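# Move three desk items onto the low shelf by sign

## Task

Take the cardboard box, the roll of masking tape and the yellow sponge from the desk and set each on the top of the low shelf beneath its matching sign: box beneath the yellow sign, tape beneath the red sign, sponge beneath the blue sign. Each item must rest there by itself at the end, not held by the robot, and the robot must not tip over or finish leaning.

## Robot and tools

Robot: a Hello Robot Stretch 3 with one arm. A two-wheeled base (0.33 m long, 0.34 m wide) carries a mast with a lift; the arm slides out sideways to the robot's RIGHT, ending in a wrist (yaw, pitch, roll) and a two-finger gripper. The base cannot move sideways, so reaching further forward means driving. Turns pivot about the point between the drive wheels, 0.05 m behind the front edge; with the arm in and the wrist folded, the swept circle has radius 0.28 m.

Frames: the base frame has its origin on the floor between the drive wheels, x forward, y left, z up. hand_pose is reported in it, at the fingertip meeting point. The odometry frame is the base frame as it was when the scene began; heading is positive to the left, -3.142 to 3.142.

execute_actions takes "actions", a list run in order. Each action may hold "robot", "steps" (1 to 450 control steps, 30 per second, default 1) and "until" (ends the action early once all its conditions hold). "robot" is either one command, a list of up to 8 commands run one after another, or {"stop": true}, which brakes everything and clears the queue. A command may hold:
- "base": exactly one of {"translate_m": d} (a relative drive in metres, forward positive, |d| at most 1) or {"rotate_rad": d} (a relative turn in radians, left/counter-clockwise positive, |d| at most 3.2). Both are offsets from where the base stands when that command begins.
- "joints": absolute targets by name; unnamed joints keep their old targets. lift_m 0 to 1.1 (arm height, m); arm_m 0 to 0.52 (extension, m); wrist_yaw_rad -1.345 to 4.42 (0 along the arm, positive toward the front, 3.0 folded over the base); wrist_pitch_rad -1.57 to 0.451 (0 level, negative tips fingers down); wrist_roll_rad -2.911 to 2.911; gripper_m -0.089 to 0.179 (larger is wider; real fingertip gap is about 0.007 less when nearly shut, 0.025 less when wide); head_pan_rad -3.953 to 1.73 (0 forward, positive left, -1.57 looks along the arm); head_tilt_rad -1.53 to 0.419 (negative looks down).
- "contact_limits": {"arm_m": effort percent 1 to 100}, how hard the arm may push before halting; lower is gentler.
In a list, {"pause_s": s} waits up to 15 s. The next queued command starts only after the previous one finishes "done" (for base or gripper, "off_target" also continues). Any new command takes effect immediately and discards the rest of an older queue. A bad or out-of-range value rejects the whole call.

Useful wait: add "steps": 450, "until": {"robot": {"status": "ended"}} to hold until nothing is moving and no queue runs. Other conditions compare fields, e.g. {"lift_m": [">", 0.3]} or {"base_status": ["!=", "moving"]}; {"any": {"status": "ended"}} fires when the first motion ends. An empty actions list just returns the current state and images.

Results: base_status and joint_status per part (moving, done, off_target, contact_stop, time_out, stopped, not_commanded, torque_fault); base_status brackets show distance travelled and the goal. joint_goals, measured_speeds, motor_effort (percent, peak in brackets, noisy and biased), base_odometry, turned_by_wheels/turned_by_imu, base_tilt (forward and right positive, degrees), lidar_m (12 sectors of 30 degrees starting straight ahead and going counter-clockwise, plane 0.17 m high), wrist_depth_mm and head_depth_mm (7x7 median depths), refusals/queue/queue_left, plus lines starting robot.on_its_own (robot changed a goal, joint slack or servo off, or a lean), refused:, dropped: and replaced:. Each result carries one image from head_camera, nav_camera and wrist_camera, taken at its end; calibration is listed for each.

zoom_image: "camera" (head_camera, nav_camera or wrist_camera) and "region" [x0, y0, x1, y1] in pixels of that camera's last image, top-left origin, no larger than 504x504.

finished_scene: "scene" (integer, the current one). Call only after all motion has settled; it cannot be reversed.

Fast driving (0.30 m/s, 1.9 rad/s) needs lift_m under 0.30, arm_m under 0.03 and wrist_yaw_rad over 2.54; otherwise the base is capped at 0.10 m/s and 0.63 rad/s.

Gripping: close to a gripper_m smaller than the object; open to at least 0.02 above where the fingers met it. Neither the reading nor "done" proves a hold; check images. Over-squeezing can let heavy items slip; resend a different value to regrip.

Safety: fold or unfold the wrist only with lift_m 0.32 to 0.95, wrist_pitch_rad -0.4 and roll near 0; after folding, lift may drop to 0.25. With yaw below -0.4, keep pitch at -0.5 or lower. Pushing on something rigid with the gripper above about 0.45 m, repeating a push after a contact_stop, or driving while gripping or snagged can tip the robot. If base_tilt leans, back off in small steps, free the gripper, and lower lift to about 0.2. A contact_stop leaves that joint limp until recommanded. Wrist servos overloaded for seconds shut off for 10 s (torque_fault). Avoid drops, slams and hard shoves; loose items may be nudged occasionally, so confirm placements before finishing.

Each tool is called after "Request:" as name(argument=value, ...), one argument or row to a line, values as JSON.

## Session

Request:
execute_actions(
  actions=[],
)

Scene clock: 0.00 s.
robot.base_odometry: x=+0.000 y=+0.000 heading=+0.000 (m, m, rad; robot's odometry frame)
robot.turned_by_wheels: +0.000 (rad since the last result)
robot.turned_by_imu: +0.000 (rad since the last result)
robot.base_tilt: forward=+0.0 right=+1.0 (deg)
robot.lidar_m: 1.13 1.45 1.78 1.93 2.29 2.53 2.33 2.00 2.44 1.97 1.92 1.46
robot.head_depth_mm: 1483 1488 1491 1496 1492 1499 1346 / 1457 1464 1454 1470 1462 1463 1351 / 1444 1438 1442 1439 1440 1438 1435 / 1417 1410 1416 1420 1413 1422 1416 / 1393 1397 1393 1398 1392 1398 1397 / 1375 1372 1368 1370 1368 1371 1373 / 1345 1347 1359 1350 1356 1361 1354
robot.base_status: not_commanded
robot.joint_positions: lift_m=+0.529 arm_m=+0.000 wrist_yaw_rad=+2.938 wrist_pitch_rad=-0.440 wrist_roll_rad=-0.010 gripper_m=+0.037 head_pan_rad=+0.014 head_tilt_rad=-0.015
robot.joint_goals: lift_m=+0.529 arm_m=+0.000 wrist_yaw_rad=+2.938 wrist_pitch_rad=-0.440 wrist_roll_rad=-0.010 gripper_m=+0.037 head_pan_rad=+0.014 head_tilt_rad=-0.015
robot.joint_status: lift_m=not_commanded arm_m=not_commanded wrist_yaw_rad=not_commanded wrist_pitch_rad=not_commanded wrist_roll_rad=not_commanded gripper_m=not_commanded head_pan_rad=not_commanded head_tilt_rad=not_commanded
robot.measured_speeds: translate_m=+0.000 rotate_rad=+0.000 lift_m=+0.000 arm_m=+0.000 wrist_yaw_rad=+0.000 wrist_pitch_rad=+0.000 wrist_roll_rad=+0.000 head_pan_rad=+0.000 head_tilt_rad=+0.000
robot: refusals=0 queue=idle queue_left=0
robot.motor_effort: left_wheel=+0 right_wheel=+0 lift_m=+31 arm_m=+0 wrist_yaw_rad=+0 wrist_pitch_rad=+5 wrist_roll_rad=+0 gripper_m=+0 head_pan_rad=+0 head_tilt_rad=+3 (%)
robot.hand_pose: x=+0.0237 y=+0.0719 z=+0.5367 quat_wxyz=(+0.224, +0.699, +0.085, +0.674) (m; robot's base frame)
robot.wrist_depth_mm: - - - - - - - / - - - - - - - / - - - - - - - / - - - - - - - / 952 - - 919 936 912 900 / 786 771 - 796 800 787 779 / 679 688 666 678 662 671 662
pictures: head_camera (sideways: a quarter turn clockwise sets it upright), nav_camera (sideways: a quarter turn counterclockwise sets it upright), wrist_camera
Images, in order (width x height): head_camera 896x504, nav_camera 672x504, wrist_camera 644x364.

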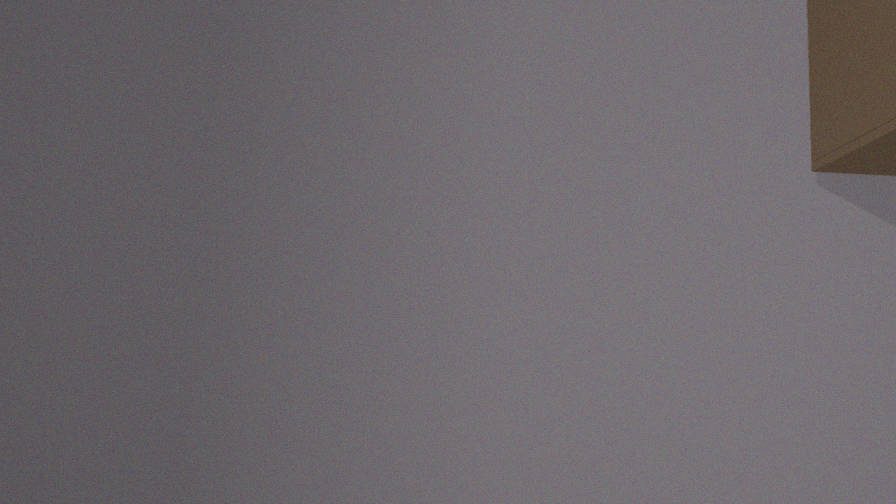

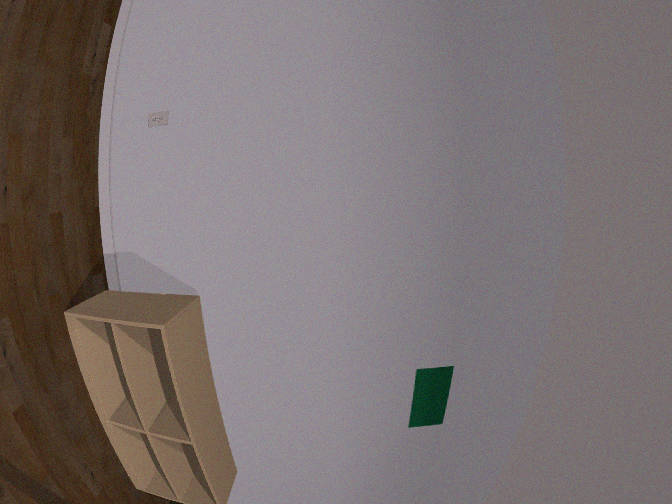

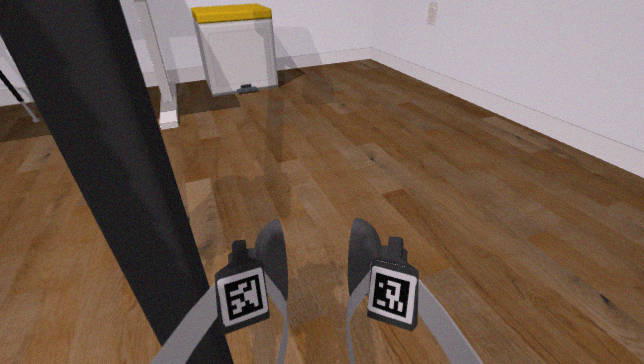

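Request:
execute_actions(
  actions=[
    {"robot":{"joints":{"head_pan_rad":-1.3,"head_tilt_rad":-0.4}},"steps":200,"until":{"robot":{"status":"ended"}}},
  ],
)

Request:
execute_actions(
  actions=[
    {"robot":{"joints":{"head_pan_rad":-2.9,"head_tilt_rad":-0.4}},"steps":200,"until":{"robot":{"status":"ended"}}},
  ],
)

Request:
execute_actions(
  actions=[
    {"robot":{"joints":{"head_pan_rad":1.6,"head_tilt_rad":-0.4}},"steps":300,"until":{"robot":{"status":"ended"}}},
  ],
)

Scene clock: 5.20 s.
robot.base_odometry: x=+0.000 y=+0.000 heading=+0.000 (m, m, rad; robot's odometry frame)
robot.turned_by_wheels: +0.000 (rad since the last result)
robot.turned_by_imu: +0.000 (rad since the last result)
robot.base_tilt: forward=-0.1 right=+1.0 (deg)
robot.lidar_m: 1.13 1.45 1.77 1.93 2.29 2.52 2.32 2.00 2.44 1.97 1.93 1.46
robot.head_depth_mm: 1984 2115 2245 2412 2496 1894 1514 / 2020 2142 2282 2415 2395 1883 1500 / 2060 2172 2311 2357 2255 1878 1493 / 2091 2185 2356 2346 2290 1853 1494 / 2080 2234 2379 2306 2330 1842 1479 / 2119 2237 2409 2403 2317 1838 1488 / 2133 2278 2411 2272 2304 1821 1473
robot.base_status: not_commanded
robot.joint_positions: lift_m=+0.529 arm_m=+0.000 wrist_yaw_rad=+2.938 wrist_pitch_rad=-0.440 wrist_roll_rad=-0.010 gripper_m=+0.037 head_pan_rad=-1.293 head_tilt_rad=-0.395
robot.joint_goals: lift_m=+0.529 arm_m=+0.000 wrist_yaw_rad=+2.938 wrist_pitch_rad=-0.440 wrist_roll_rad=-0.010 gripper_m=+0.037 head_pan_rad=-1.300 head_tilt_rad=-0.400
robot.joint_status: lift_m=not_commanded arm_m=not_commanded wrist_yaw_rad=not_commanded wrist_pitch_rad=not_commanded wrist_roll_rad=not_commanded gripper_m=not_commanded head_pan_rad=done head_tilt_rad=done
robot.measured_speeds: translate_m=+0.000 rotate_rad=+0.000 lift_m=+0.000 arm_m=+0.000 wrist_yaw_rad=+0.000 wrist_pitch_rad=+0.000 wrist_roll_rad=+0.000 head_pan_rad=+0.000 head_tilt_rad=+0.000
robot: refusals=0 queue=done queue_left=0
robot.motor_effort: left_wheel=+0(0) right_wheel=+0(0) lift_m=+31(31) arm_m=+0(0) wrist_yaw_rad=+1(0) wrist_pitch_rad=+5(5) wrist_roll_rad=+0(0) gripper_m=+0(0) head_pan_rad=-4(50) head_tilt_rad=-3(28) (%)
robot.hand_pose: x=+0.0237 y=+0.0719 z=+0.5367 quat_wxyz=(+0.224, +0.699, +0.085, +0.674) (m; robot's base frame)
robot.wrist_depth_mm: - - - - - - - / - - - - - - - / - - - - - - - / - - - - - - - / 947 - - 931 923 927 912 / 801 781 - 787 799 781 781 / 684 684 666 681 664 677 666
pictures: head_camera (sideways: a quarter turn clockwise sets it upright), nav_camera (sideways: a quarter turn counterclockwise sets it upright), wrist_camera
camera_calibration (this result's frames):
head_camera: T_world_to_cam=[[-0.156548, 0.356795, -0.920972, 1.21584], [0.947936, 0.316106, -0.0386681, 0.0494883], [0.277328, -0.879076, -0.387705, 0.453316], [0, 0, 0, 1]] pos_world=[0.0177078, -0.0509492, 1.29742]
nav_camera: T_world_to_cam=[[0.100094, -0.357496, 0.928535, -1.16275], [-0.96219, -0.272376, -0.00114597, 0.0640538], [0.25332, -0.893313, -0.371242, 0.444597], [0, 0, 0, 1]] pos_world=[0.0653906, -0.0010677, 1.24478]
wrist_camera: T_world_to_cam=[[0.977595, -0.210091, 0.0130222, -0.0181174], [-0.109417, -0.56004, -0.821208, 0.519113], [0.179821, 0.801384, -0.57048, 0.408671], [0, 0, 0, 1]] pos_world=[0.00102334, -0.0405852, 0.659674]
Images, in order (width x height): head_camera 896x504, nav_camera 672x504, wrist_camera 644x364.

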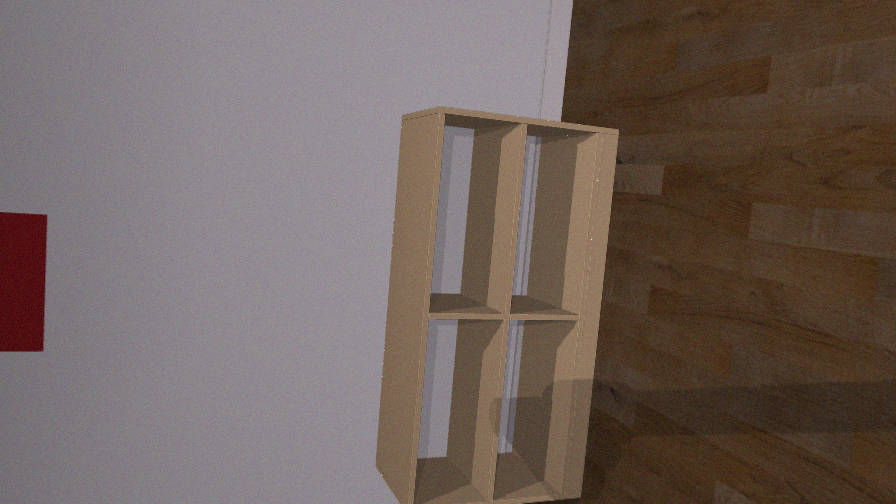

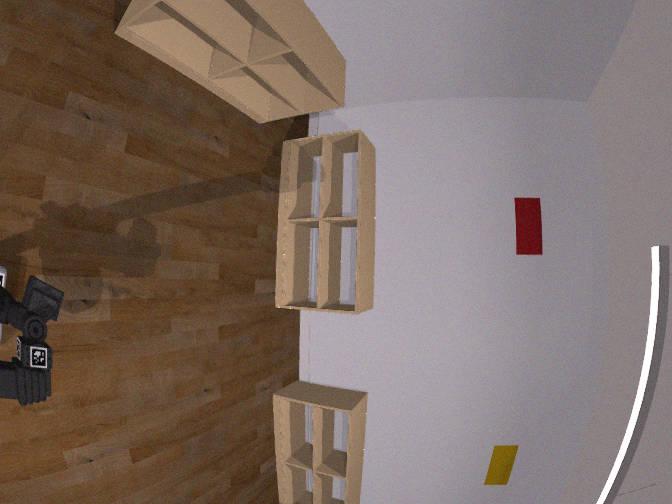

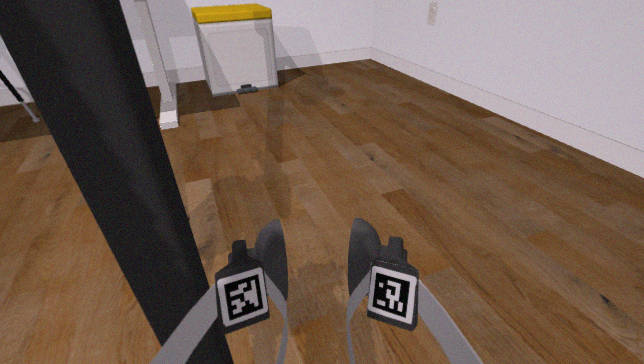

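Scene clock: 6.57 s.
robot.base_odometry: x=+0.000 y=+0.000 heading=+0.000 (m, m, rad; robot's odometry frame)
robot.turned_by_wheels: +0.000 (rad since the last result)
robot.turned_by_imu: +0.000 (rad since the last result)
robot.base_tilt: forward=-0.1 right=+1.0 (deg)
robot.lidar_m: 1.13 1.46 1.78 1.93 2.29 2.52 2.32 2.00 2.44 1.98 1.93 1.46
robot.head_depth_mm: 2011 2116 2247 2411 2498 1904 1522 / 2010 2142 2250 2418 2501 1878 1507 / 2023 2148 2278 2454 2444 1869 1503 / 2046 2159 2326 2501 2452 1853 1488 / 2060 2189 2334 2523 2444 1859 1488 / 2076 2210 2377 2279 2281 1835 1472 / 2102 2220 2369 2299 2286 1830 1471
robot.base_status: not_commanded
robot.joint_positions: lift_m=+0.529 arm_m=+0.000 wrist_yaw_rad=+2.938 wrist_pitch_rad=-0.440 wrist_roll_rad=-0.010 gripper_m=+0.037 head_pan_rad=-2.893 head_tilt_rad=-0.395
robot.joint_goals: lift_m=+0.529 arm_m=+0.000 wrist_yaw_rad=+2.938 wrist_pitch_rad=-0.440 wrist_roll_rad=-0.010 gripper_m=+0.037 head_pan_rad=-2.900 head_tilt_rad=-0.400
robot.joint_status: lift_m=not_commanded arm_m=not_commanded wrist_yaw_rad=not_commanded wrist_pitch_rad=not_commanded wrist_roll_rad=not_commanded gripper_m=not_commanded head_pan_rad=done head_tilt_rad=done
robot.measured_speeds: translate_m=+0.000 rotate_rad=+0.000 lift_m=+0.000 arm_m=+0.000 wrist_yaw_rad=+0.000 wrist_pitch_rad=+0.000 wrist_roll_rad=+0.000 head_pan_rad=+0.000 head_tilt_rad=+0.000
robot: refusals=0 queue=done queue_left=0
robot.motor_effort: left_wheel=+0(0) right_wheel=+0(0) lift_m=+31(31) arm_m=+1(0) wrist_yaw_rad=+0(0) wrist_pitch_rad=+5(5) wrist_roll_rad=+0(0) gripper_m=+0(1) head_pan_rad=-4(50) head_tilt_rad=-2(4) (%)
robot.hand_pose: x=+0.0237 y=+0.0719 z=+0.5367 quat_wxyz=(+0.224, +0.699, +0.085, +0.674) (m; robot's base frame)
robot.wrist_depth_mm: - - - - - - - / - - - - - - - / - - - - - - - / - - - - - - - / 955 - - 935 925 927 906 / 795 780 - 781 804 772 774 / 691 683 666 686 661 666 673
pictures: head_camera (sideways: a quarter turn clockwise sets it upright), nav_camera (sideways: a quarter turn counterclockwise sets it upright), wrist_camera
camera_calibration (this result's frames):
head_camera: T_world_to_cam=[[0.361449, 0.146122, -0.920871, 1.21255], [0.2883, -0.95676, -0.0386566, 0.0534971], [-0.8867, -0.251514, -0.387947, 0.460732], [0, 0, 0, 1]] pos_world=[-0.0451653, -0.0101147, 1.29741]
nav_camera: T_world_to_cam=[[-0.360503, -0.0896718, 0.928438, -1.15982], [-0.244162, 0.969734, -0.0011454, 0.0596731], [-0.900235, -0.227102, -0.371486, 0.451952], [0, 0, 0, 1]] pos_world=[0.00331597, -0.0592304, 1.24478]
Images, in order (width x height): head_camera 896x504, nav_camera 672x504, wrist_camera 644x364.

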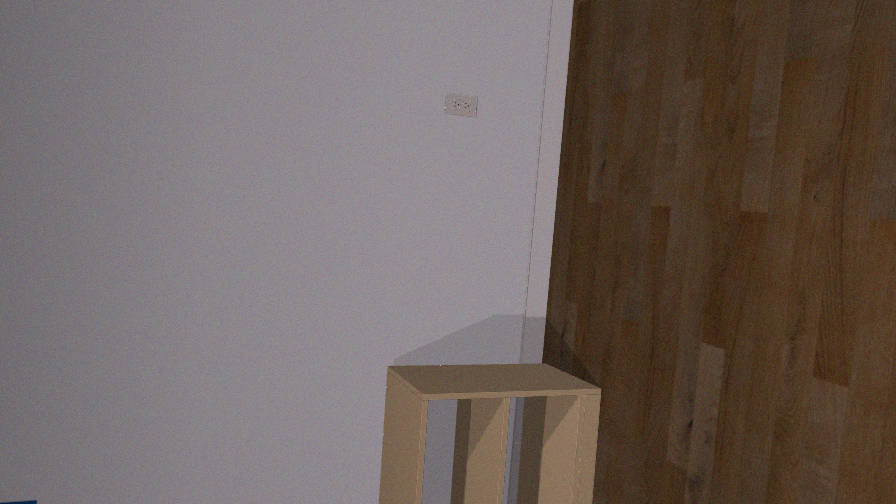

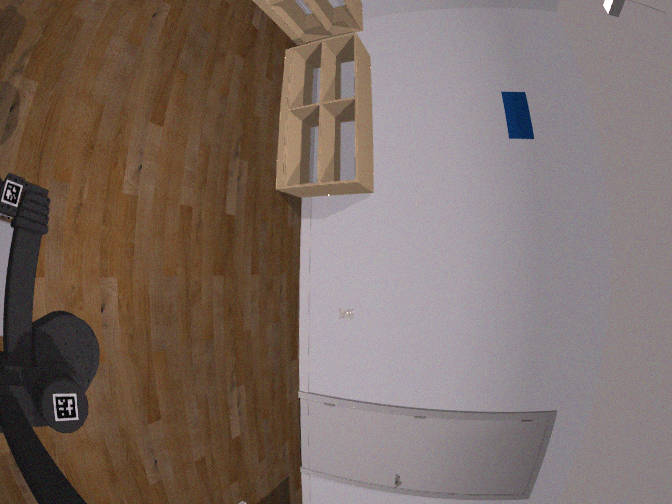

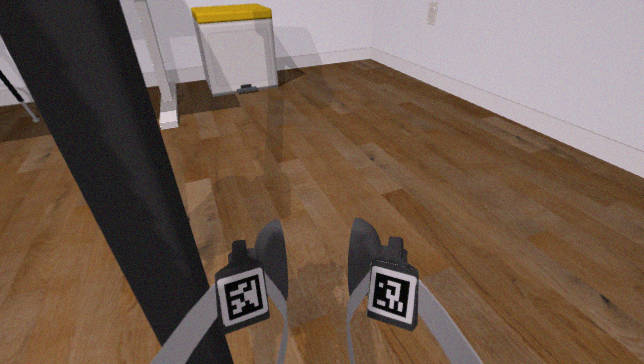

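Scene clock: 9.20 s.
robot.base_odometry: x=+0.000 y=+0.000 heading=+0.000 (m, m, rad; robot's odometry frame)
robot.turned_by_wheels: +0.000 (rad since the last result)
robot.turned_by_imu: +0.000 (rad since the last result)
robot.base_tilt: forward=+0.0 right=+0.9 (deg)
robot.lidar_m: 1.12 1.45 1.78 1.93 2.29 2.52 2.32 2.00 2.44 1.98 1.93 1.46
robot.head_depth_mm: 2178 2336 2490 2713 2503 1885 1521 / 2177 2308 2473 2666 2487 1871 1506 / 2135 2283 2414 2589 2317 1875 1502 / 2133 2250 2423 2350 2263 1850 1499 / 2110 2223 2394 2501 2302 1851 1492 / 2069 2198 2327 2061 2301 1833 1469 / 2064 2184 2288 2485 2412 1821 1467
robot.base_status: not_commanded
robot.joint_positions: lift_m=+0.529 arm_m=+0.000 wrist_yaw_rad=+2.938 wrist_pitch_rad=-0.440 wrist_roll_rad=-0.010 gripper_m=+0.037 head_pan_rad=+1.593 head_tilt_rad=-0.395
robot.joint_goals: lift_m=+0.529 arm_m=+0.000 wrist_yaw_rad=+2.938 wrist_pitch_rad=-0.440 wrist_roll_rad=-0.010 gripper_m=+0.037 head_pan_rad=+1.600 head_tilt_rad=-0.400
robot.joint_status: lift_m=not_commanded arm_m=not_commanded wrist_yaw_rad=not_commanded wrist_pitch_rad=not_commanded wrist_roll_rad=not_commanded gripper_m=not_commanded head_pan_rad=done head_tilt_rad=done
robot.measured_speeds: translate_m=+0.000 rotate_rad=+0.000 lift_m=+0.000 arm_m=+0.000 wrist_yaw_rad=+0.000 wrist_pitch_rad=+0.000 wrist_roll_rad=+0.000 head_pan_rad=+0.000 head_tilt_rad=+0.000
robot: refusals=0 queue=done queue_left=0
robot.motor_effort: left_wheel=+0(0) right_wheel=+0(0) lift_m=+31(31) arm_m=+0(0) wrist_yaw_rad=+0(0) wrist_pitch_rad=+5(5) wrist_roll_rad=+0(0) gripper_m=+0(0) head_pan_rad=+6(51) head_tilt_rad=-2(5) (%)
robot.hand_pose: x=+0.0237 y=+0.0719 z=+0.5367 quat_wxyz=(+0.224, +0.699, +0.085, +0.674) (m; robot's base frame)
robot.wrist_depth_mm: - - - - - - - / - - - - - - - / - - - - - - - / - - - - - - - / 950 - - 946 915 928 901 / 804 785 - 781 804 781 771 / 689 684 661 681 663 673 668
pictures: head_camera (sideways: a quarter turn clockwise sets it upright), nav_camera (sideways: a quarter turn counterclockwise sets it upright), wrist_camera
camera_calibration (this result's frames):
head_camera: T_world_to_cam=[[0.0610807, -0.385054, -0.920871, 1.21438], [-0.997089, -0.0657185, -0.0386566, 0.061338], [-0.0456334, 0.920551, -0.387947, 0.455602], [0, 0, 0, 1]] pos_world=[0.00777505, 0.0522268, 1.29741]
nav_camera: T_world_to_cam=[[-0.00628988, 0.371435, 0.928438, -1.16198], [0.999803, 0.0197937, -0.0011454, 0.0520849], [-0.0188027, 0.928248, -0.371486, 0.446575], [0, 0, 0, 1]] pos_world=[-0.0509865, 0.0160348, 1.24478]
wrist_camera: T_world_to_cam=[[0.977595, -0.210091, 0.0130222, -0.0181174], [-0.109417, -0.56004, -0.821208, 0.519113], [0.179821, 0.801384, -0.57048, 0.408671], [0, 0, 0, 1]] pos_world=[0.00102334, -0.0405852, 0.659674]
Images, in order (width x height): head_camera 896x504, nav_camera 672x504, wrist_camera 644x364.

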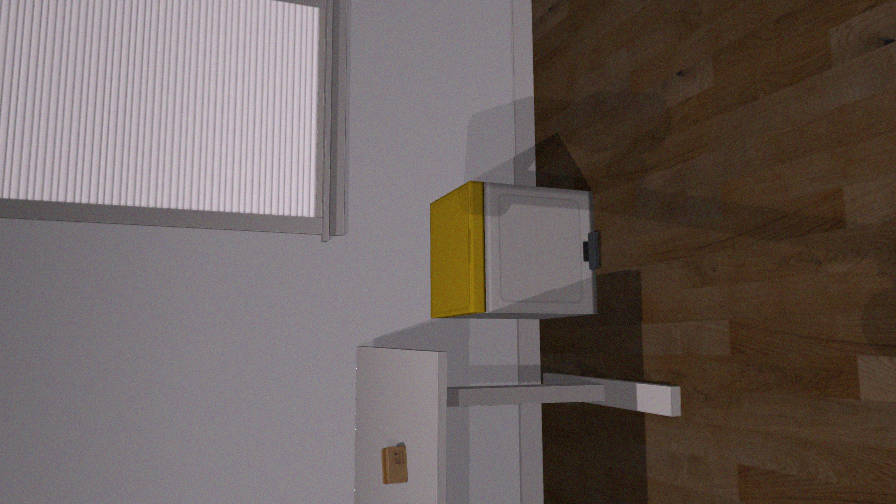

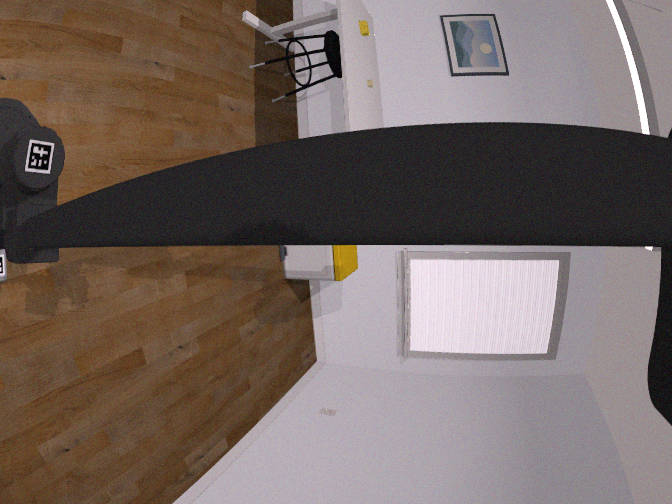

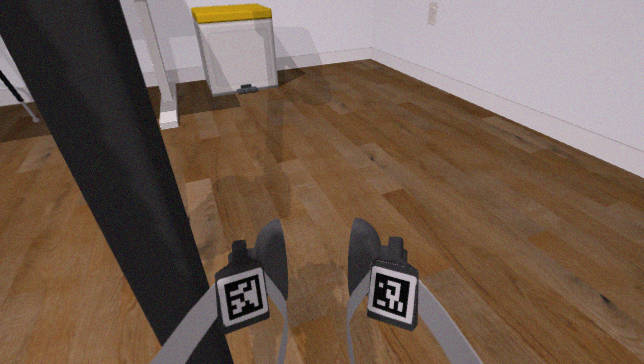

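Request:
execute_actions(
  actions=[
    {"robot":[{"joints":{"lift_m":0.27,"head_pan_rad":-1.8,"head_tilt_rad":-0.7}},{"base":{"rotate_rad":1.75}},{"base":{"translate_m":0.92}},{"base":{"rotate_rad":1.571}},{"base":{"translate_m":0.3},"joints":{"lift_m":0.9}},{"joints":{"wrist_yaw_rad":0,"gripper_m":0.15}}],"steps":450,"until":{"robot":{"status":"ended"}}},
    {"steps":450,"until":{"robot":{"status":"ended"}}},
  ],
)

Scene clock: 38.53 s.
robot.base_odometry: x=-0.459 y=+0.852 heading=-2.963 (m, m, rad; robot's odometry frame)
robot.turned_by_wheels: +3.321 (rad since the last result)
robot.turned_by_imu: +3.308 (rad since the last result)
robot.base_tilt: forward=+0.0 right=+0.9 (deg)
robot.lidar_m: 1.99 2.09 2.63 2.90 1.91 1.82 1.75 1.81 1.17 1.03 1.08 1.47
robot.head_depth_mm: 1392 1552 1740 1532 1718 - - / 1376 1538 1677 1464 1662 - - / 1341 1511 1632 953 1655 - - / 1322 1461 1190 942 1726 - - / 1303 1422 1184 909 1777 - - / 1271 1409 1165 902 1721 1412 1214 / 1253 1391 1159 898 1707 1400 1216
robot.base_status: done (translate_m +0.3000 of +0.3000)
robot.joint_positions: lift_m=+0.900 arm_m=+0.000 wrist_yaw_rad=+0.002 wrist_pitch_rad=-0.441 wrist_roll_rad=-0.010 gripper_m=+0.150 head_pan_rad=-1.793 head_tilt_rad=-0.692
robot.joint_goals: lift_m=+0.900 arm_m=+0.000 wrist_yaw_rad=+0.000 wrist_pitch_rad=-0.441 wrist_roll_rad=-0.010 gripper_m=+0.150 head_pan_rad=-1.800 head_tilt_rad=-0.700
robot.joint_status: lift_m=done arm_m=not_commanded wrist_yaw_rad=done wrist_pitch_rad=not_commanded wrist_roll_rad=not_commanded gripper_m=done head_pan_rad=done head_tilt_rad=done
robot.measured_speeds: translate_m=+0.000 rotate_rad=+0.000 lift_m=+0.000 arm_m=+0.000 wrist_yaw_rad=+0.000 wrist_pitch_rad=+0.000 wrist_roll_rad=+0.000 head_pan_rad=+0.000 head_tilt_rad=+0.000
robot: refusals=0 queue=done queue_left=0
robot.motor_effort: left_wheel=-4(13) right_wheel=+4(12) lift_m=+42(44) arm_m=+0(0) wrist_yaw_rad=-2(3) wrist_pitch_rad=+5(5) wrist_roll_rad=+0(0) gripper_m=+0(82) head_pan_rad=-4(51) head_tilt_rad=-4(28) (%)
robot.hand_pose: x=-0.0210 y=-0.3666 z=+0.9071 quat_wxyz=(+0.694, +0.156, -0.686, -0.153) (m; robot's base frame)
robot.wrist_depth_mm: - - - - - - - / - - - - - - - / 738 732 734 678 715 - - / 560 561 561 545 549 - - / - - - - - - - / - - - - - - - / - - - - - - -
pictures: head_camera (sideways: a quarter turn clockwise sets it upright), nav_camera (sideways: a quarter turn counterclockwise sets it upright), wrist_camera
camera_calibration (this result's frames):
head_camera: T_world_to_cam=[[0.0898022, 0.634801, -0.76744, 1.01412], [0.985392, -0.168583, -0.0241406, 0.0303343], [-0.144702, -0.754061, -0.640667, 0.785019], [0, 0, 0, 1]] pos_world=[-0.00736798, -0.0467007, 1.28195]
nav_camera: T_world_to_cam=[[-0.140295, -0.61111, 0.779013, -0.966293], [-0.974773, 0.223198, -0.000459238, 0.0632362], [-0.173593, -0.759426, -0.627007, 0.779985], [0, 0, 0, 1]] pos_world=[0.0614749, -0.0122845, 1.24184]
wrist_camera: T_world_to_cam=[[-0.999901, 0.0052445, 0.0130253, -0.0339939], [-0.0076983, 0.571035, -0.82089, 0.989353], [-0.011743, -0.820909, -0.570938, 0.381041], [0, 0, 0, 1]] pos_world=[-0.0218996, -0.251977, 1.03014]
Images, in order (width x height): head_camera 896x504, nav_camera 672x504, wrist_camera 644x364.

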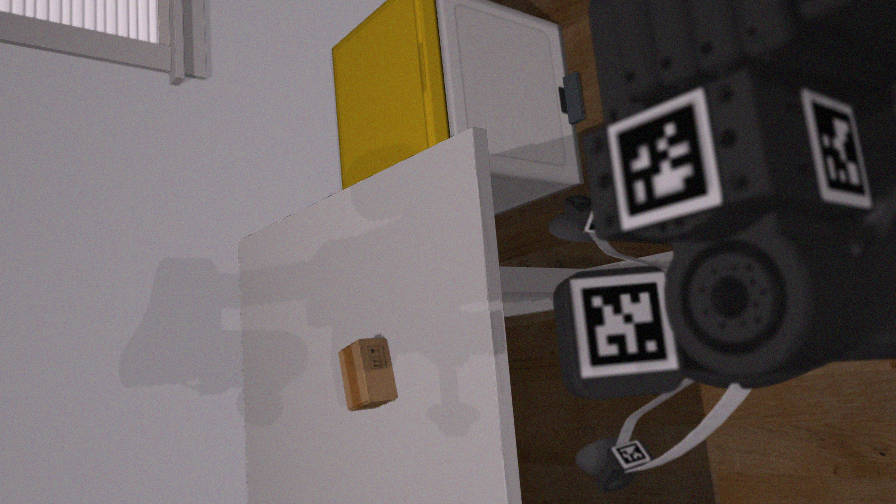

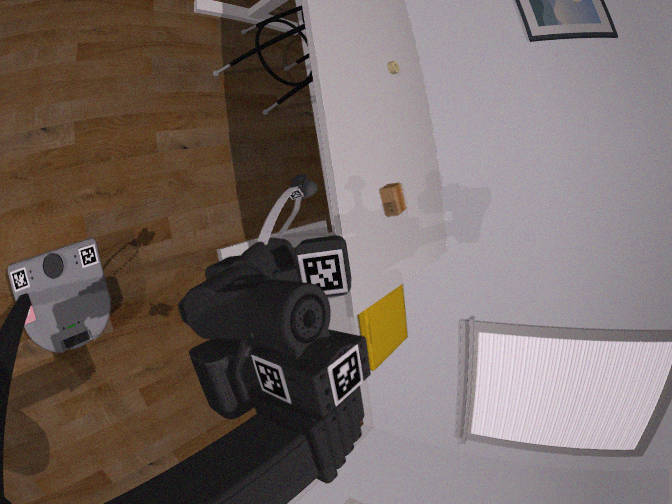

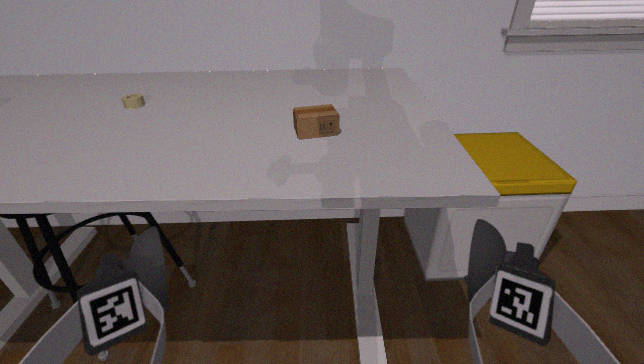

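Request:
execute_actions(
  actions=[
    {"robot":[{"joints":{"arm_m":0.4,"wrist_pitch_rad":-0.2,"gripper_m":0.179,"lift_m":0.75}},{"joints":{"lift_m":0.7}}],"steps":450,"until":{"robot":{"status":"ended"}}},
  ],
)

Scene clock: 47.80 s.
robot.base_odometry: x=-0.459 y=+0.852 heading=-2.963 (m, m, rad; robot's odometry frame)
robot.turned_by_wheels: +0.000 (rad since the last result)
robot.turned_by_imu: +0.001 (rad since the last result)
robot.base_tilt: forward=-0.1 right=+0.8 (deg)
robot.lidar_m: 1.99 2.09 2.63 2.88 1.92 1.81 1.75 1.81 1.17 1.03 1.08 1.47
robot.head_depth_mm: 1381 1550 1720 1532 1665 1443 1242 / 1372 1534 1680 1482 1645 1437 1269 / 1342 1510 1633 950 1644 - - / 1319 1468 1186 978 1558 1387 1223 / 1299 1426 1178 - 1609 1427 1226 / 1279 1410 1165 902 1678 1415 1217 / 1247 1397 1163 896 1664 1414 1218
robot.base_status: done (translate_m +0.3000 of +0.3000)
robot.joint_positions: lift_m=+0.700 arm_m=+0.400 wrist_yaw_rad=+0.001 wrist_pitch_rad=-0.224 wrist_roll_rad=-0.010 gripper_m=+0.179 head_pan_rad=-1.793 head_tilt_rad=-0.692
robot.joint_goals: lift_m=+0.700 arm_m=+0.400 wrist_yaw_rad=+0.000 wrist_pitch_rad=-0.200 wrist_roll_rad=-0.010 gripper_m=+0.179 head_pan_rad=-1.800 head_tilt_rad=-0.700
robot.joint_status: lift_m=done arm_m=done wrist_yaw_rad=done wrist_pitch_rad=done wrist_roll_rad=not_commanded gripper_m=done head_pan_rad=done head_tilt_rad=done
robot.measured_speeds: translate_m=+0.000 rotate_rad=+0.000 lift_m=+0.000 arm_m=+0.000 wrist_yaw_rad=+0.000 wrist_pitch_rad=+0.000 wrist_roll_rad=+0.000 head_pan_rad=+0.000 head_tilt_rad=+0.000
robot: refusals=0 queue=done queue_left=0
robot.motor_effort: left_wheel=-4(4) right_wheel=+4(4) lift_m=+20(42) arm_m=+4(4) wrist_yaw_rad=+0(2) wrist_pitch_rad=+8(8) wrist_roll_rad=+0(0) gripper_m=+1(85) head_pan_rad=-4(3) head_tilt_rad=-4(4) (%)
robot.hand_pose: x=-0.0212 y=-0.7891 z=+0.7587 quat_wxyz=(+0.706, +0.080, -0.699, -0.079) (m; robot's base frame)
robot.wrist_depth_mm: 737 737 745 734 749 748 757 / 775 780 780 785 787 795 787 / 648 630 612 599 588 821 838 / 377 375 365 259 355 353 892 / 265 265 260 258 256 255 250 / - 204 203 200 199 199 200 / - 166 166 164 164 162 153
pictures: head_camera (sideways: a quarter turn clockwise sets it upright), nav_camera (sideways: a quarter turn counterclockwise sets it upright), wrist_camera
camera_calibration (this result's frames):
head_camera: T_world_to_cam=[[0.0898021, 0.634801, -0.76744, 1.01412], [0.985392, -0.168583, -0.0241406, 0.0303343], [-0.144702, -0.754061, -0.640667, 0.785019], [0, 0, 0, 1]] pos_world=[-0.00736797, -0.0467007, 1.28195]
nav_camera: T_world_to_cam=[[-0.140295, -0.61111, 0.779013, -0.966293], [-0.974773, 0.223197, -0.000459238, 0.0632362], [-0.173593, -0.759426, -0.627007, 0.779985], [0, 0, 0, 1]] pos_world=[0.0614749, -0.0122845, 1.24184]
wrist_camera: T_world_to_cam=[[-0.999897, 0.00905431, 0.0111045, -0.0256186], [-0.00681189, 0.381423, -0.924376, 1.03769], [-0.0126051, -0.924356, -0.381322, -0.276082], [0, 0, 0, 1]] pos_world=[-0.0220274, -0.650763, 0.854219]
Images, in order (width x height): head_camera 896x504, nav_camera 672x504, wrist_camera 644x364.

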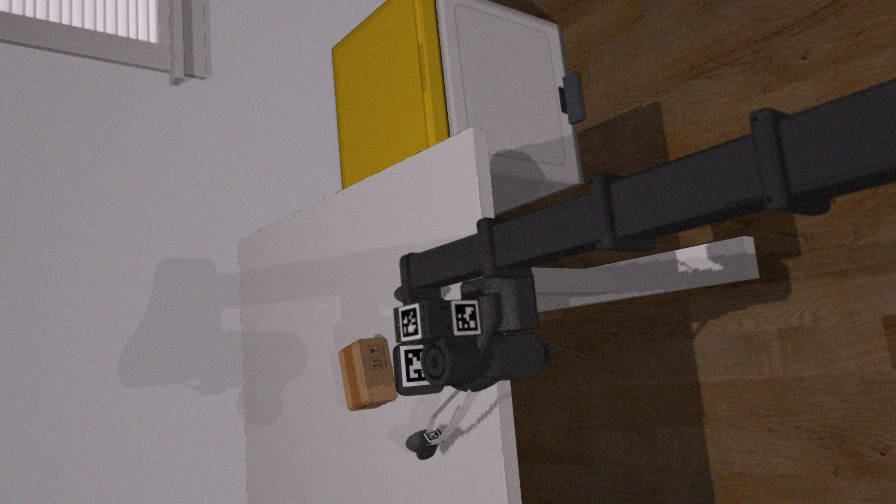

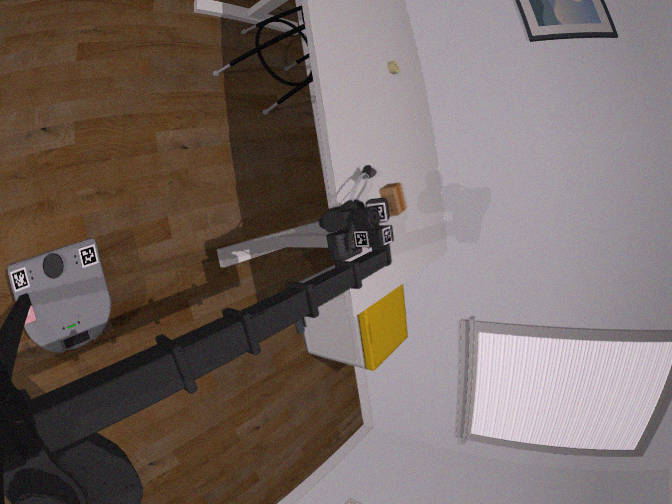

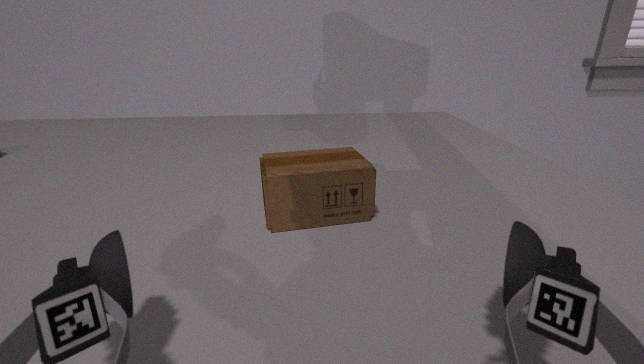

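Request:
execute_actions(
  actions=[
    {"robot":[{"joints":{"wrist_pitch_rad":-0.28,"lift_m":0.71}},{"joints":{"arm_m":0.52}},{"joints":{"gripper_m":0.04}},{"pause_s":0.5},{"joints":{"lift_m":0.8}}],"steps":450,"until":{"robot":{"status":"ended"}}},
  ],
)

Scene clock: 59.37 s.
robot.base_odometry: x=-0.459 y=+0.852 heading=-2.963 (m, m, rad; robot's odometry frame)
robot.turned_by_wheels: +0.000 (rad since the last result)
robot.turned_by_imu: +0.001 (rad since the last result)
robot.base_tilt: forward=+0.0 right=+1.0 (deg)
robot.lidar_m: 1.99 2.10 2.63 2.91 1.91 1.81 1.75 1.81 1.17 1.02 1.08 1.47
robot.head_depth_mm: 1384 1560 1736 1516 1666 1438 - / 1376 1540 1688 1476 1631 - - / 1348 1512 1641 952 - 1388 1222 / 1331 1455 1272 941 1630 1398 1228 / 1299 1435 - 907 1647 1411 1225 / 1274 1408 1150 903 1673 1416 1220 / 1245 1388 1163 896 1665 1413 1212
robot.base_status: done (translate_m +0.3000 of +0.3000)
robot.joint_positions: lift_m=+0.800 arm_m=+0.520 wrist_yaw_rad=+0.001 wrist_pitch_rad=-0.297 wrist_roll_rad=-0.010 gripper_m=+0.040 head_pan_rad=-1.793 head_tilt_rad=-0.692
robot.joint_goals: lift_m=+0.800 arm_m=+0.520 wrist_yaw_rad=+0.000 wrist_pitch_rad=-0.280 wrist_roll_rad=-0.010 gripper_m=+0.040 head_pan_rad=-1.800 head_tilt_rad=-0.700
robot.joint_status: lift_m=done arm_m=done wrist_yaw_rad=done wrist_pitch_rad=done wrist_roll_rad=not_commanded gripper_m=done head_pan_rad=done head_tilt_rad=done
robot.measured_speeds: translate_m=+0.000 rotate_rad=+0.000 lift_m=+0.000 arm_m=+0.000 wrist_yaw_rad=+0.000 wrist_pitch_rad=+0.000 wrist_roll_rad=+0.000 head_pan_rad=+0.000 head_tilt_rad=+0.000
robot: refusals=0 queue=done queue_left=0
robot.motor_effort: left_wheel=-4(5) right_wheel=+4(4) lift_m=+41(43) arm_m=+3(4) wrist_yaw_rad=+0(2) wrist_pitch_rad=+6(9) wrist_roll_rad=+0(0) gripper_m=+0(86) head_pan_rad=-4(3) head_tilt_rad=-4(3) (%)
robot.hand_pose: x=-0.0212 y=-0.9026 z=+0.8402 quat_wxyz=(+0.703, +0.106, -0.696, -0.104) (m; robot's base frame)
robot.wrist_depth_mm: 634 631 631 638 641 648 649 / 672 671 677 675 687 685 689 / 700 713 715 718 722 740 747 / 523 523 517 511 508 534 791 / 393 392 410 389 383 379 829 / 316 315 325 241 320 304 303 / 264 261 252 213 248 256 254
pictures: head_camera (sideways: a quarter turn clockwise sets it upright), nav_camera (sideways: a quarter turn counterclockwise sets it upright), wrist_camera
camera_calibration (this result's frames):
head_camera: T_world_to_cam=[[0.0898021, 0.634801, -0.76744, 1.01412], [0.985392, -0.168583, -0.0241406, 0.0303343], [-0.144702, -0.754061, -0.640667, 0.785019], [0, 0, 0, 1]] pos_world=[-0.00736797, -0.0467007, 1.28195]
nav_camera: T_world_to_cam=[[-0.140295, -0.61111, 0.779013, -0.966293], [-0.974773, 0.223197, -0.000459238, 0.0632362], [-0.173593, -0.759426, -0.627007, 0.779985], [0, 0, 0, 1]] pos_world=[0.0614749, -0.0122845, 1.24184]
wrist_camera: T_world_to_cam=[[-0.999896, 0.00822103, 0.0118081, -0.0268462], [-0.00688074, 0.44754, -0.894237, 1.1907], [-0.0126362, -0.894226, -0.447437, -0.267167], [0, 0, 0, 1]] pos_world=[-0.0220265, -0.771573, 0.945544]
Images, in order (width x height): head_camera 896x504, nav_camera 672x504, wrist_camera 644x364.

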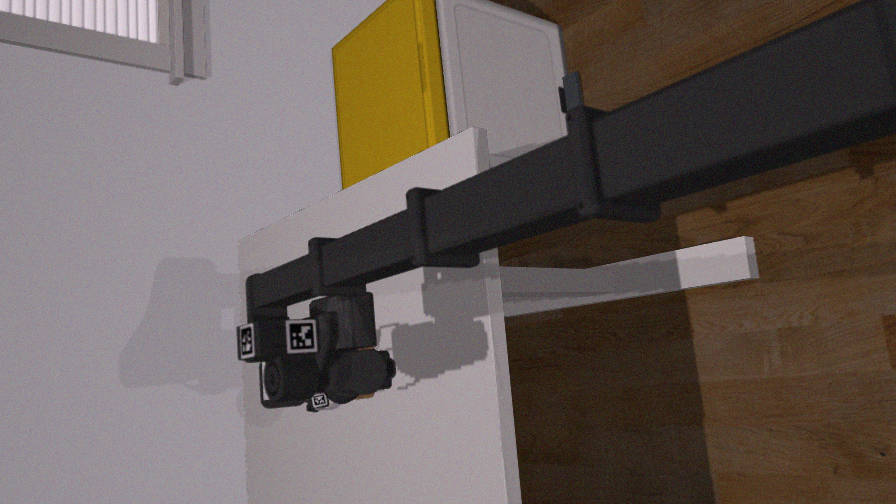

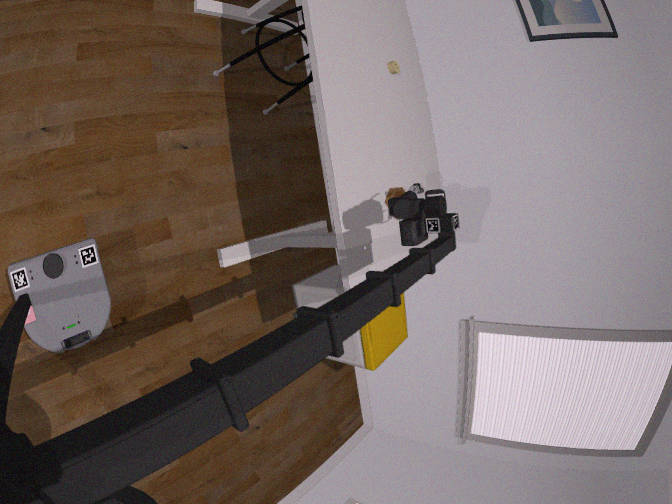

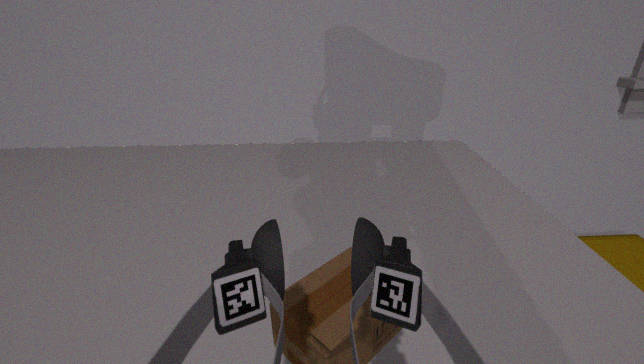

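Request:
execute_actions(
  actions=[
    {"robot":{"joints":{"wrist_pitch_rad":-0.6,"lift_m":0.85,"arm_m":0.42,"gripper_m":0.179}},"steps":450,"until":{"robot":{"status":"ended"}}},
  ],
)

Scene clock: 63.57 s.
robot.base_odometry: x=-0.459 y=+0.852 heading=-2.963 (m, m, rad; robot's odometry frame)
robot.turned_by_wheels: +0.000 (rad since the last result)
robot.turned_by_imu: +0.000 (rad since the last result)
robot.base_tilt: forward=+0.0 right=+1.0 (deg)
robot.lidar_m: 1.99 2.10 2.64 2.89 1.91 1.81 1.75 1.81 1.17 1.02 1.08 1.47
robot.head_depth_mm: 1397 1551 1735 1525 1672 - - / 1373 1543 1678 1473 - - 1210 / 1347 1513 1632 - - 1411 1233 / 1335 1462 - 943 1658 1383 1231 / 1294 1427 - 910 1637 1419 1225 / 1284 1402 1164 901 1680 1416 1216 / 1254 1392 1166 897 1676 1413 1208
robot.base_status: done (translate_m +0.3000 of +0.3000)
robot.joint_positions: lift_m=+0.850 arm_m=+0.420 wrist_yaw_rad=+0.001 wrist_pitch_rad=-0.611 wrist_roll_rad=-0.010 gripper_m=+0.179 head_pan_rad=-1.793 head_tilt_rad=-0.692
robot.joint_goals: lift_m=+0.850 arm_m=+0.420 wrist_yaw_rad=+0.000 wrist_pitch_rad=-0.600 wrist_roll_rad=-0.010 gripper_m=+0.179 head_pan_rad=-1.800 head_tilt_rad=-0.700
robot.joint_status: lift_m=done arm_m=done wrist_yaw_rad=done wrist_pitch_rad=done wrist_roll_rad=not_commanded gripper_m=done head_pan_rad=done head_tilt_rad=done
robot.measured_speeds: translate_m=+0.000 rotate_rad=+0.000 lift_m=+0.000 arm_m=+0.000 wrist_yaw_rad=+0.000 wrist_pitch_rad=+0.000 wrist_roll_rad=+0.000 head_pan_rad=+0.000 head_tilt_rad=+0.000
robot: refusals=0 queue=done queue_left=0
robot.motor_effort: left_wheel=-4(4) right_wheel=+4(4) lift_m=+41(43) arm_m=-3(4) wrist_yaw_rad=-1(1) wrist_pitch_rad=+4(4) wrist_roll_rad=+0(0) gripper_m=+0(83) head_pan_rad=-3(3) head_tilt_rad=-4(4) (%)
robot.hand_pose: x=-0.0213 y=-0.7614 z=+0.8216 quat_wxyz=(+0.678, +0.214, -0.671, -0.212) (m; robot's base frame)
robot.wrist_depth_mm: 717 704 683 677 681 767 786 / 532 524 524 516 510 819 874 / 423 423 418 332 411 410 849 / 354 351 347 334 345 341 676 / 301 302 296 298 296 298 293 / - 262 262 260 260 259 260 / - 233 232 232 230 229 222
pictures: head_camera (sideways: a quarter turn clockwise sets it upright), nav_camera (sideways: a quarter turn counterclockwise sets it upright), wrist_camera
camera_calibration (this result's frames):
head_camera: T_world_to_cam=[[0.0898021, 0.634801, -0.76744, 1.01412], [0.985392, -0.168583, -0.0241406, 0.0303343], [-0.144702, -0.754061, -0.640667, 0.785019], [0, 0, 0, 1]] pos_world=[-0.00736798, -0.0467007, 1.28195]
nav_camera: T_world_to_cam=[[-0.140295, -0.61111, 0.779013, -0.966293], [-0.974773, 0.223198, -0.000459238, 0.0632362], [-0.173593, -0.759426, -0.627007, 0.779985], [0, 0, 0, 1]] pos_world=[0.0614749, -0.0122845, 1.24184]
wrist_camera: T_world_to_cam=[[-0.999891, 0.00437129, 0.0141376, -0.032732], [-0.00700561, 0.7017, -0.712438, 1.15493], [-0.0130346, -0.712459, -0.701593, 0.198004], [0, 0, 0, 1]] pos_world=[-0.0220566, -0.669201, 0.962196]
Images, in order (width x height): head_camera 896x504, nav_camera 672x504, wrist_camera 644x364.

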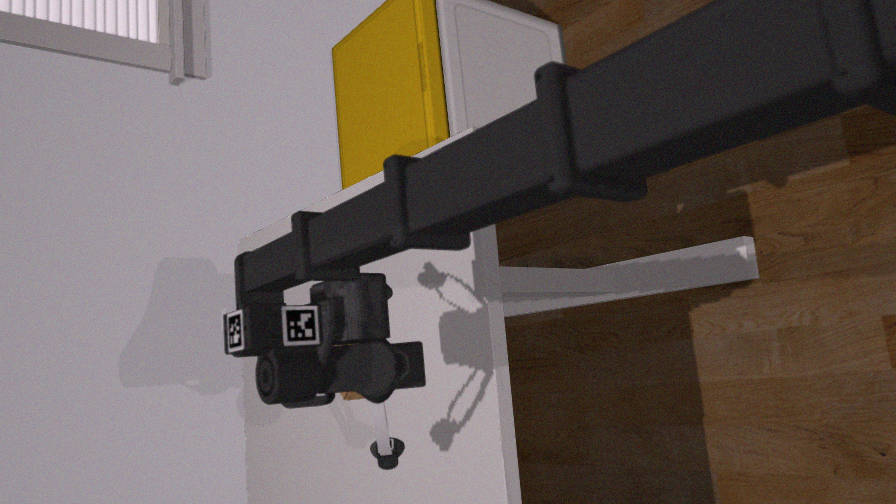

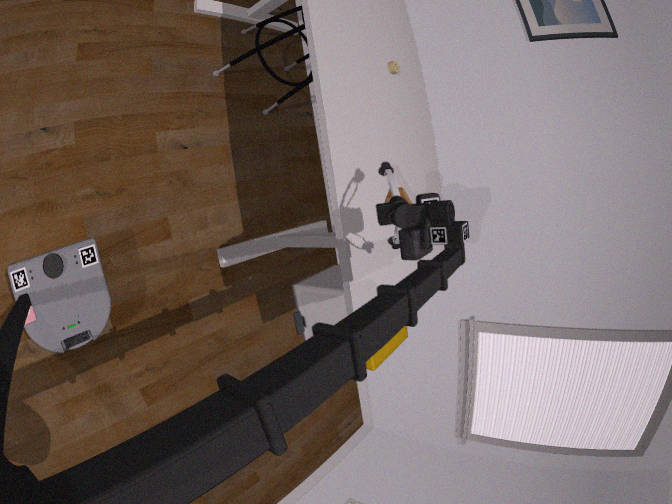

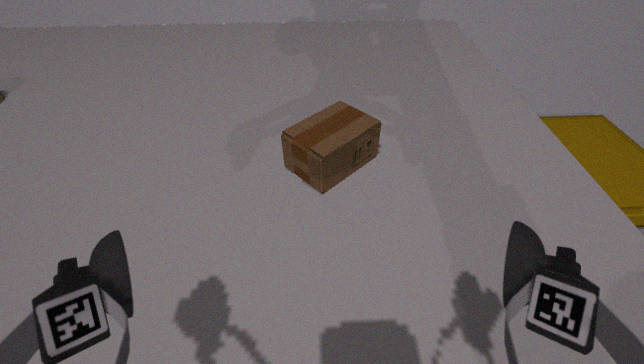

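Request:
execute_actions(
  actions=[
    {"robot":[{"joints":{"arm_m":0.1,"wrist_yaw_rad":-0.7,"wrist_pitch_rad":-0.55},"base":{"rotate_rad":-0.5}},{"base":{"translate_m":0.4}},{"base":{"rotate_rad":0.5}},{"base":{"translate_m":-0.235},"joints":{"arm_m":0.4}}],"steps":450,"until":{"robot":{"status":"ended"}}},
  ],
)

Scene clock: 83.90 s.
robot.base_odometry: x=-0.607 y=+1.020 heading=-2.963 (m, m, rad; robot's odometry frame)
robot.turned_by_wheels: +0.000 (rad since the last result)
robot.turned_by_imu: +0.002 (rad since the last result)
robot.base_tilt: forward=+0.0 right=+1.0 (deg)
robot.lidar_m: 1.87 1.97 2.25 3.08 2.12 1.93 1.86 1.28 0.86 1.30 0.86 1.25
robot.head_depth_mm: 1213 1358 1553 1335 797 - - / 1186 1331 1473 929 - - 1211 / 1172 1306 1222 - - 1355 1209 / 1151 1272 - 876 764 1419 1232 / 1124 1247 - 879 742 1414 1228 / 1099 1228 1219 877 737 1407 1223 / 1086 1205 1169 897 733 1381 1219
robot.base_status: done (translate_m -0.2350 of -0.2350)
robot.joint_positions: lift_m=+0.850 arm_m=+0.400 wrist_yaw_rad=-0.699 wrist_pitch_rad=-0.570 wrist_roll_rad=-0.010 gripper_m=+0.179 head_pan_rad=-1.793 head_tilt_rad=-0.692
robot.joint_goals: lift_m=+0.850 arm_m=+0.400 wrist_yaw_rad=-0.700 wrist_pitch_rad=-0.550 wrist_roll_rad=-0.010 gripper_m=+0.179 head_pan_rad=-1.800 head_tilt_rad=-0.700
robot.joint_status: lift_m=done arm_m=done wrist_yaw_rad=done wrist_pitch_rad=done wrist_roll_rad=not_commanded gripper_m=done head_pan_rad=done head_tilt_rad=done
robot.measured_speeds: translate_m=+0.000 rotate_rad=+0.000 lift_m=+0.000 arm_m=+0.000 wrist_yaw_rad=+0.000 wrist_pitch_rad=+0.000 wrist_roll_rad=+0.000 head_pan_rad=+0.000 head_tilt_rad=+0.000
robot: refusals=0 queue=done queue_left=0
robot.motor_effort: left_wheel=-4(10) right_wheel=+4(10) lift_m=+41(41) arm_m=+4(3) wrist_yaw_rad=-1(3) wrist_pitch_rad=+7(7) wrist_roll_rad=+0(0) gripper_m=+1(1) head_pan_rad=-4(3) head_tilt_rad=-3(4) (%)
robot.hand_pose: x=-0.1519 y=-0.6997 z=+0.8296 quat_wxyz=(+0.573, -0.043, -0.703, -0.420) (m; robot's base frame)
robot.wrist_depth_mm: 498 572 674 836 - - - / 526 579 578 875 - - - / 456 454 455 448 874 - - / 376 373 371 371 366 379 - / 316 318 267 296 310 315 320 / - 274 224 264 270 270 271 / - 241 232 234 238 236 228
pictures: head_camera (sideways: a quarter turn clockwise sets it upright), nav_camera (sideways: a quarter turn counterclockwise sets it upright), wrist_camera
camera_calibration (this result's frames):
head_camera: T_world_to_cam=[[0.0898023, 0.634801, -0.76744, 1.01412], [0.985392, -0.168583, -0.0241406, 0.0303343], [-0.144702, -0.754061, -0.640667, 0.785019], [0, 0, 0, 1]] pos_world=[-0.00736799, -0.0467007, 1.28195]
nav_camera: T_world_to_cam=[[-0.140295, -0.61111, 0.779013, -0.966293], [-0.974773, 0.223198, -0.000459238, 0.0632362], [-0.173593, -0.759426, -0.627007, 0.779985], [0, 0, 0, 1]] pos_world=[0.0614749, -0.0122845, 1.24184]
wrist_camera: T_world_to_cam=[[-0.761618, 0.647877, 0.013908, 0.322983], [0.427834, 0.518832, -0.740116, 1.07752], [-0.48672, -0.557735, -0.672336, 0.257911], [0, 0, 0, 1]] pos_world=[-0.0894807, -0.624461, 0.966402]
Images, in order (width x height): head_camera 896x504, nav_camera 672x504, wrist_camera 644x364.

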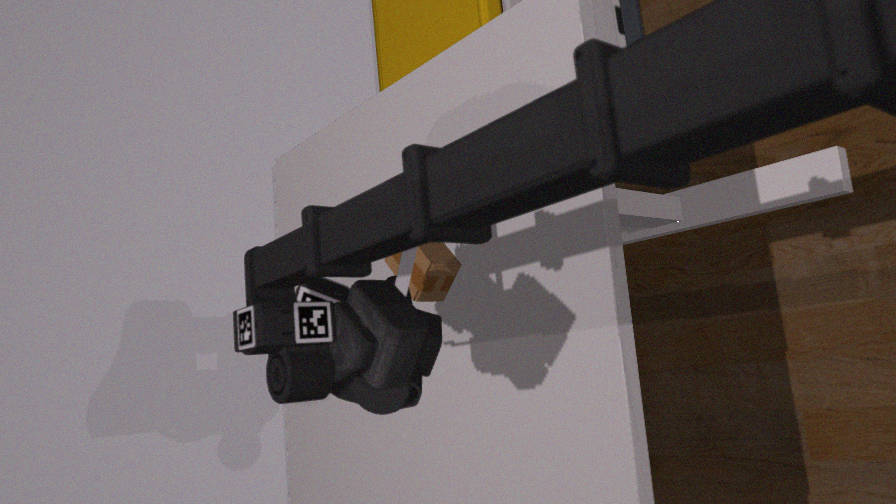

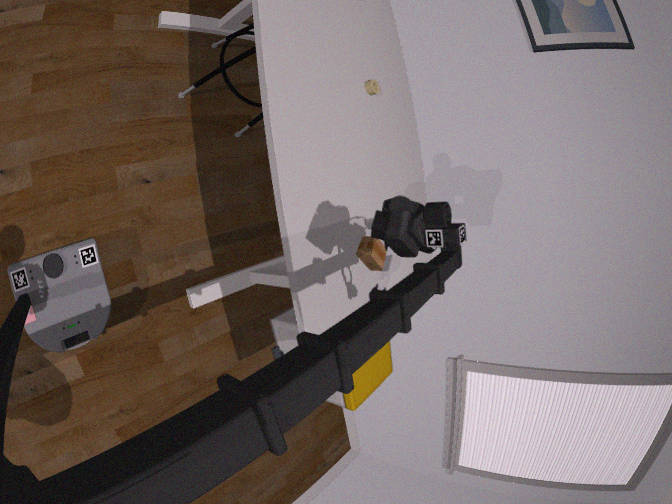

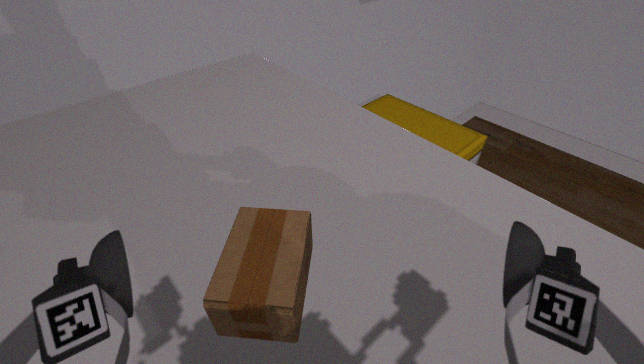

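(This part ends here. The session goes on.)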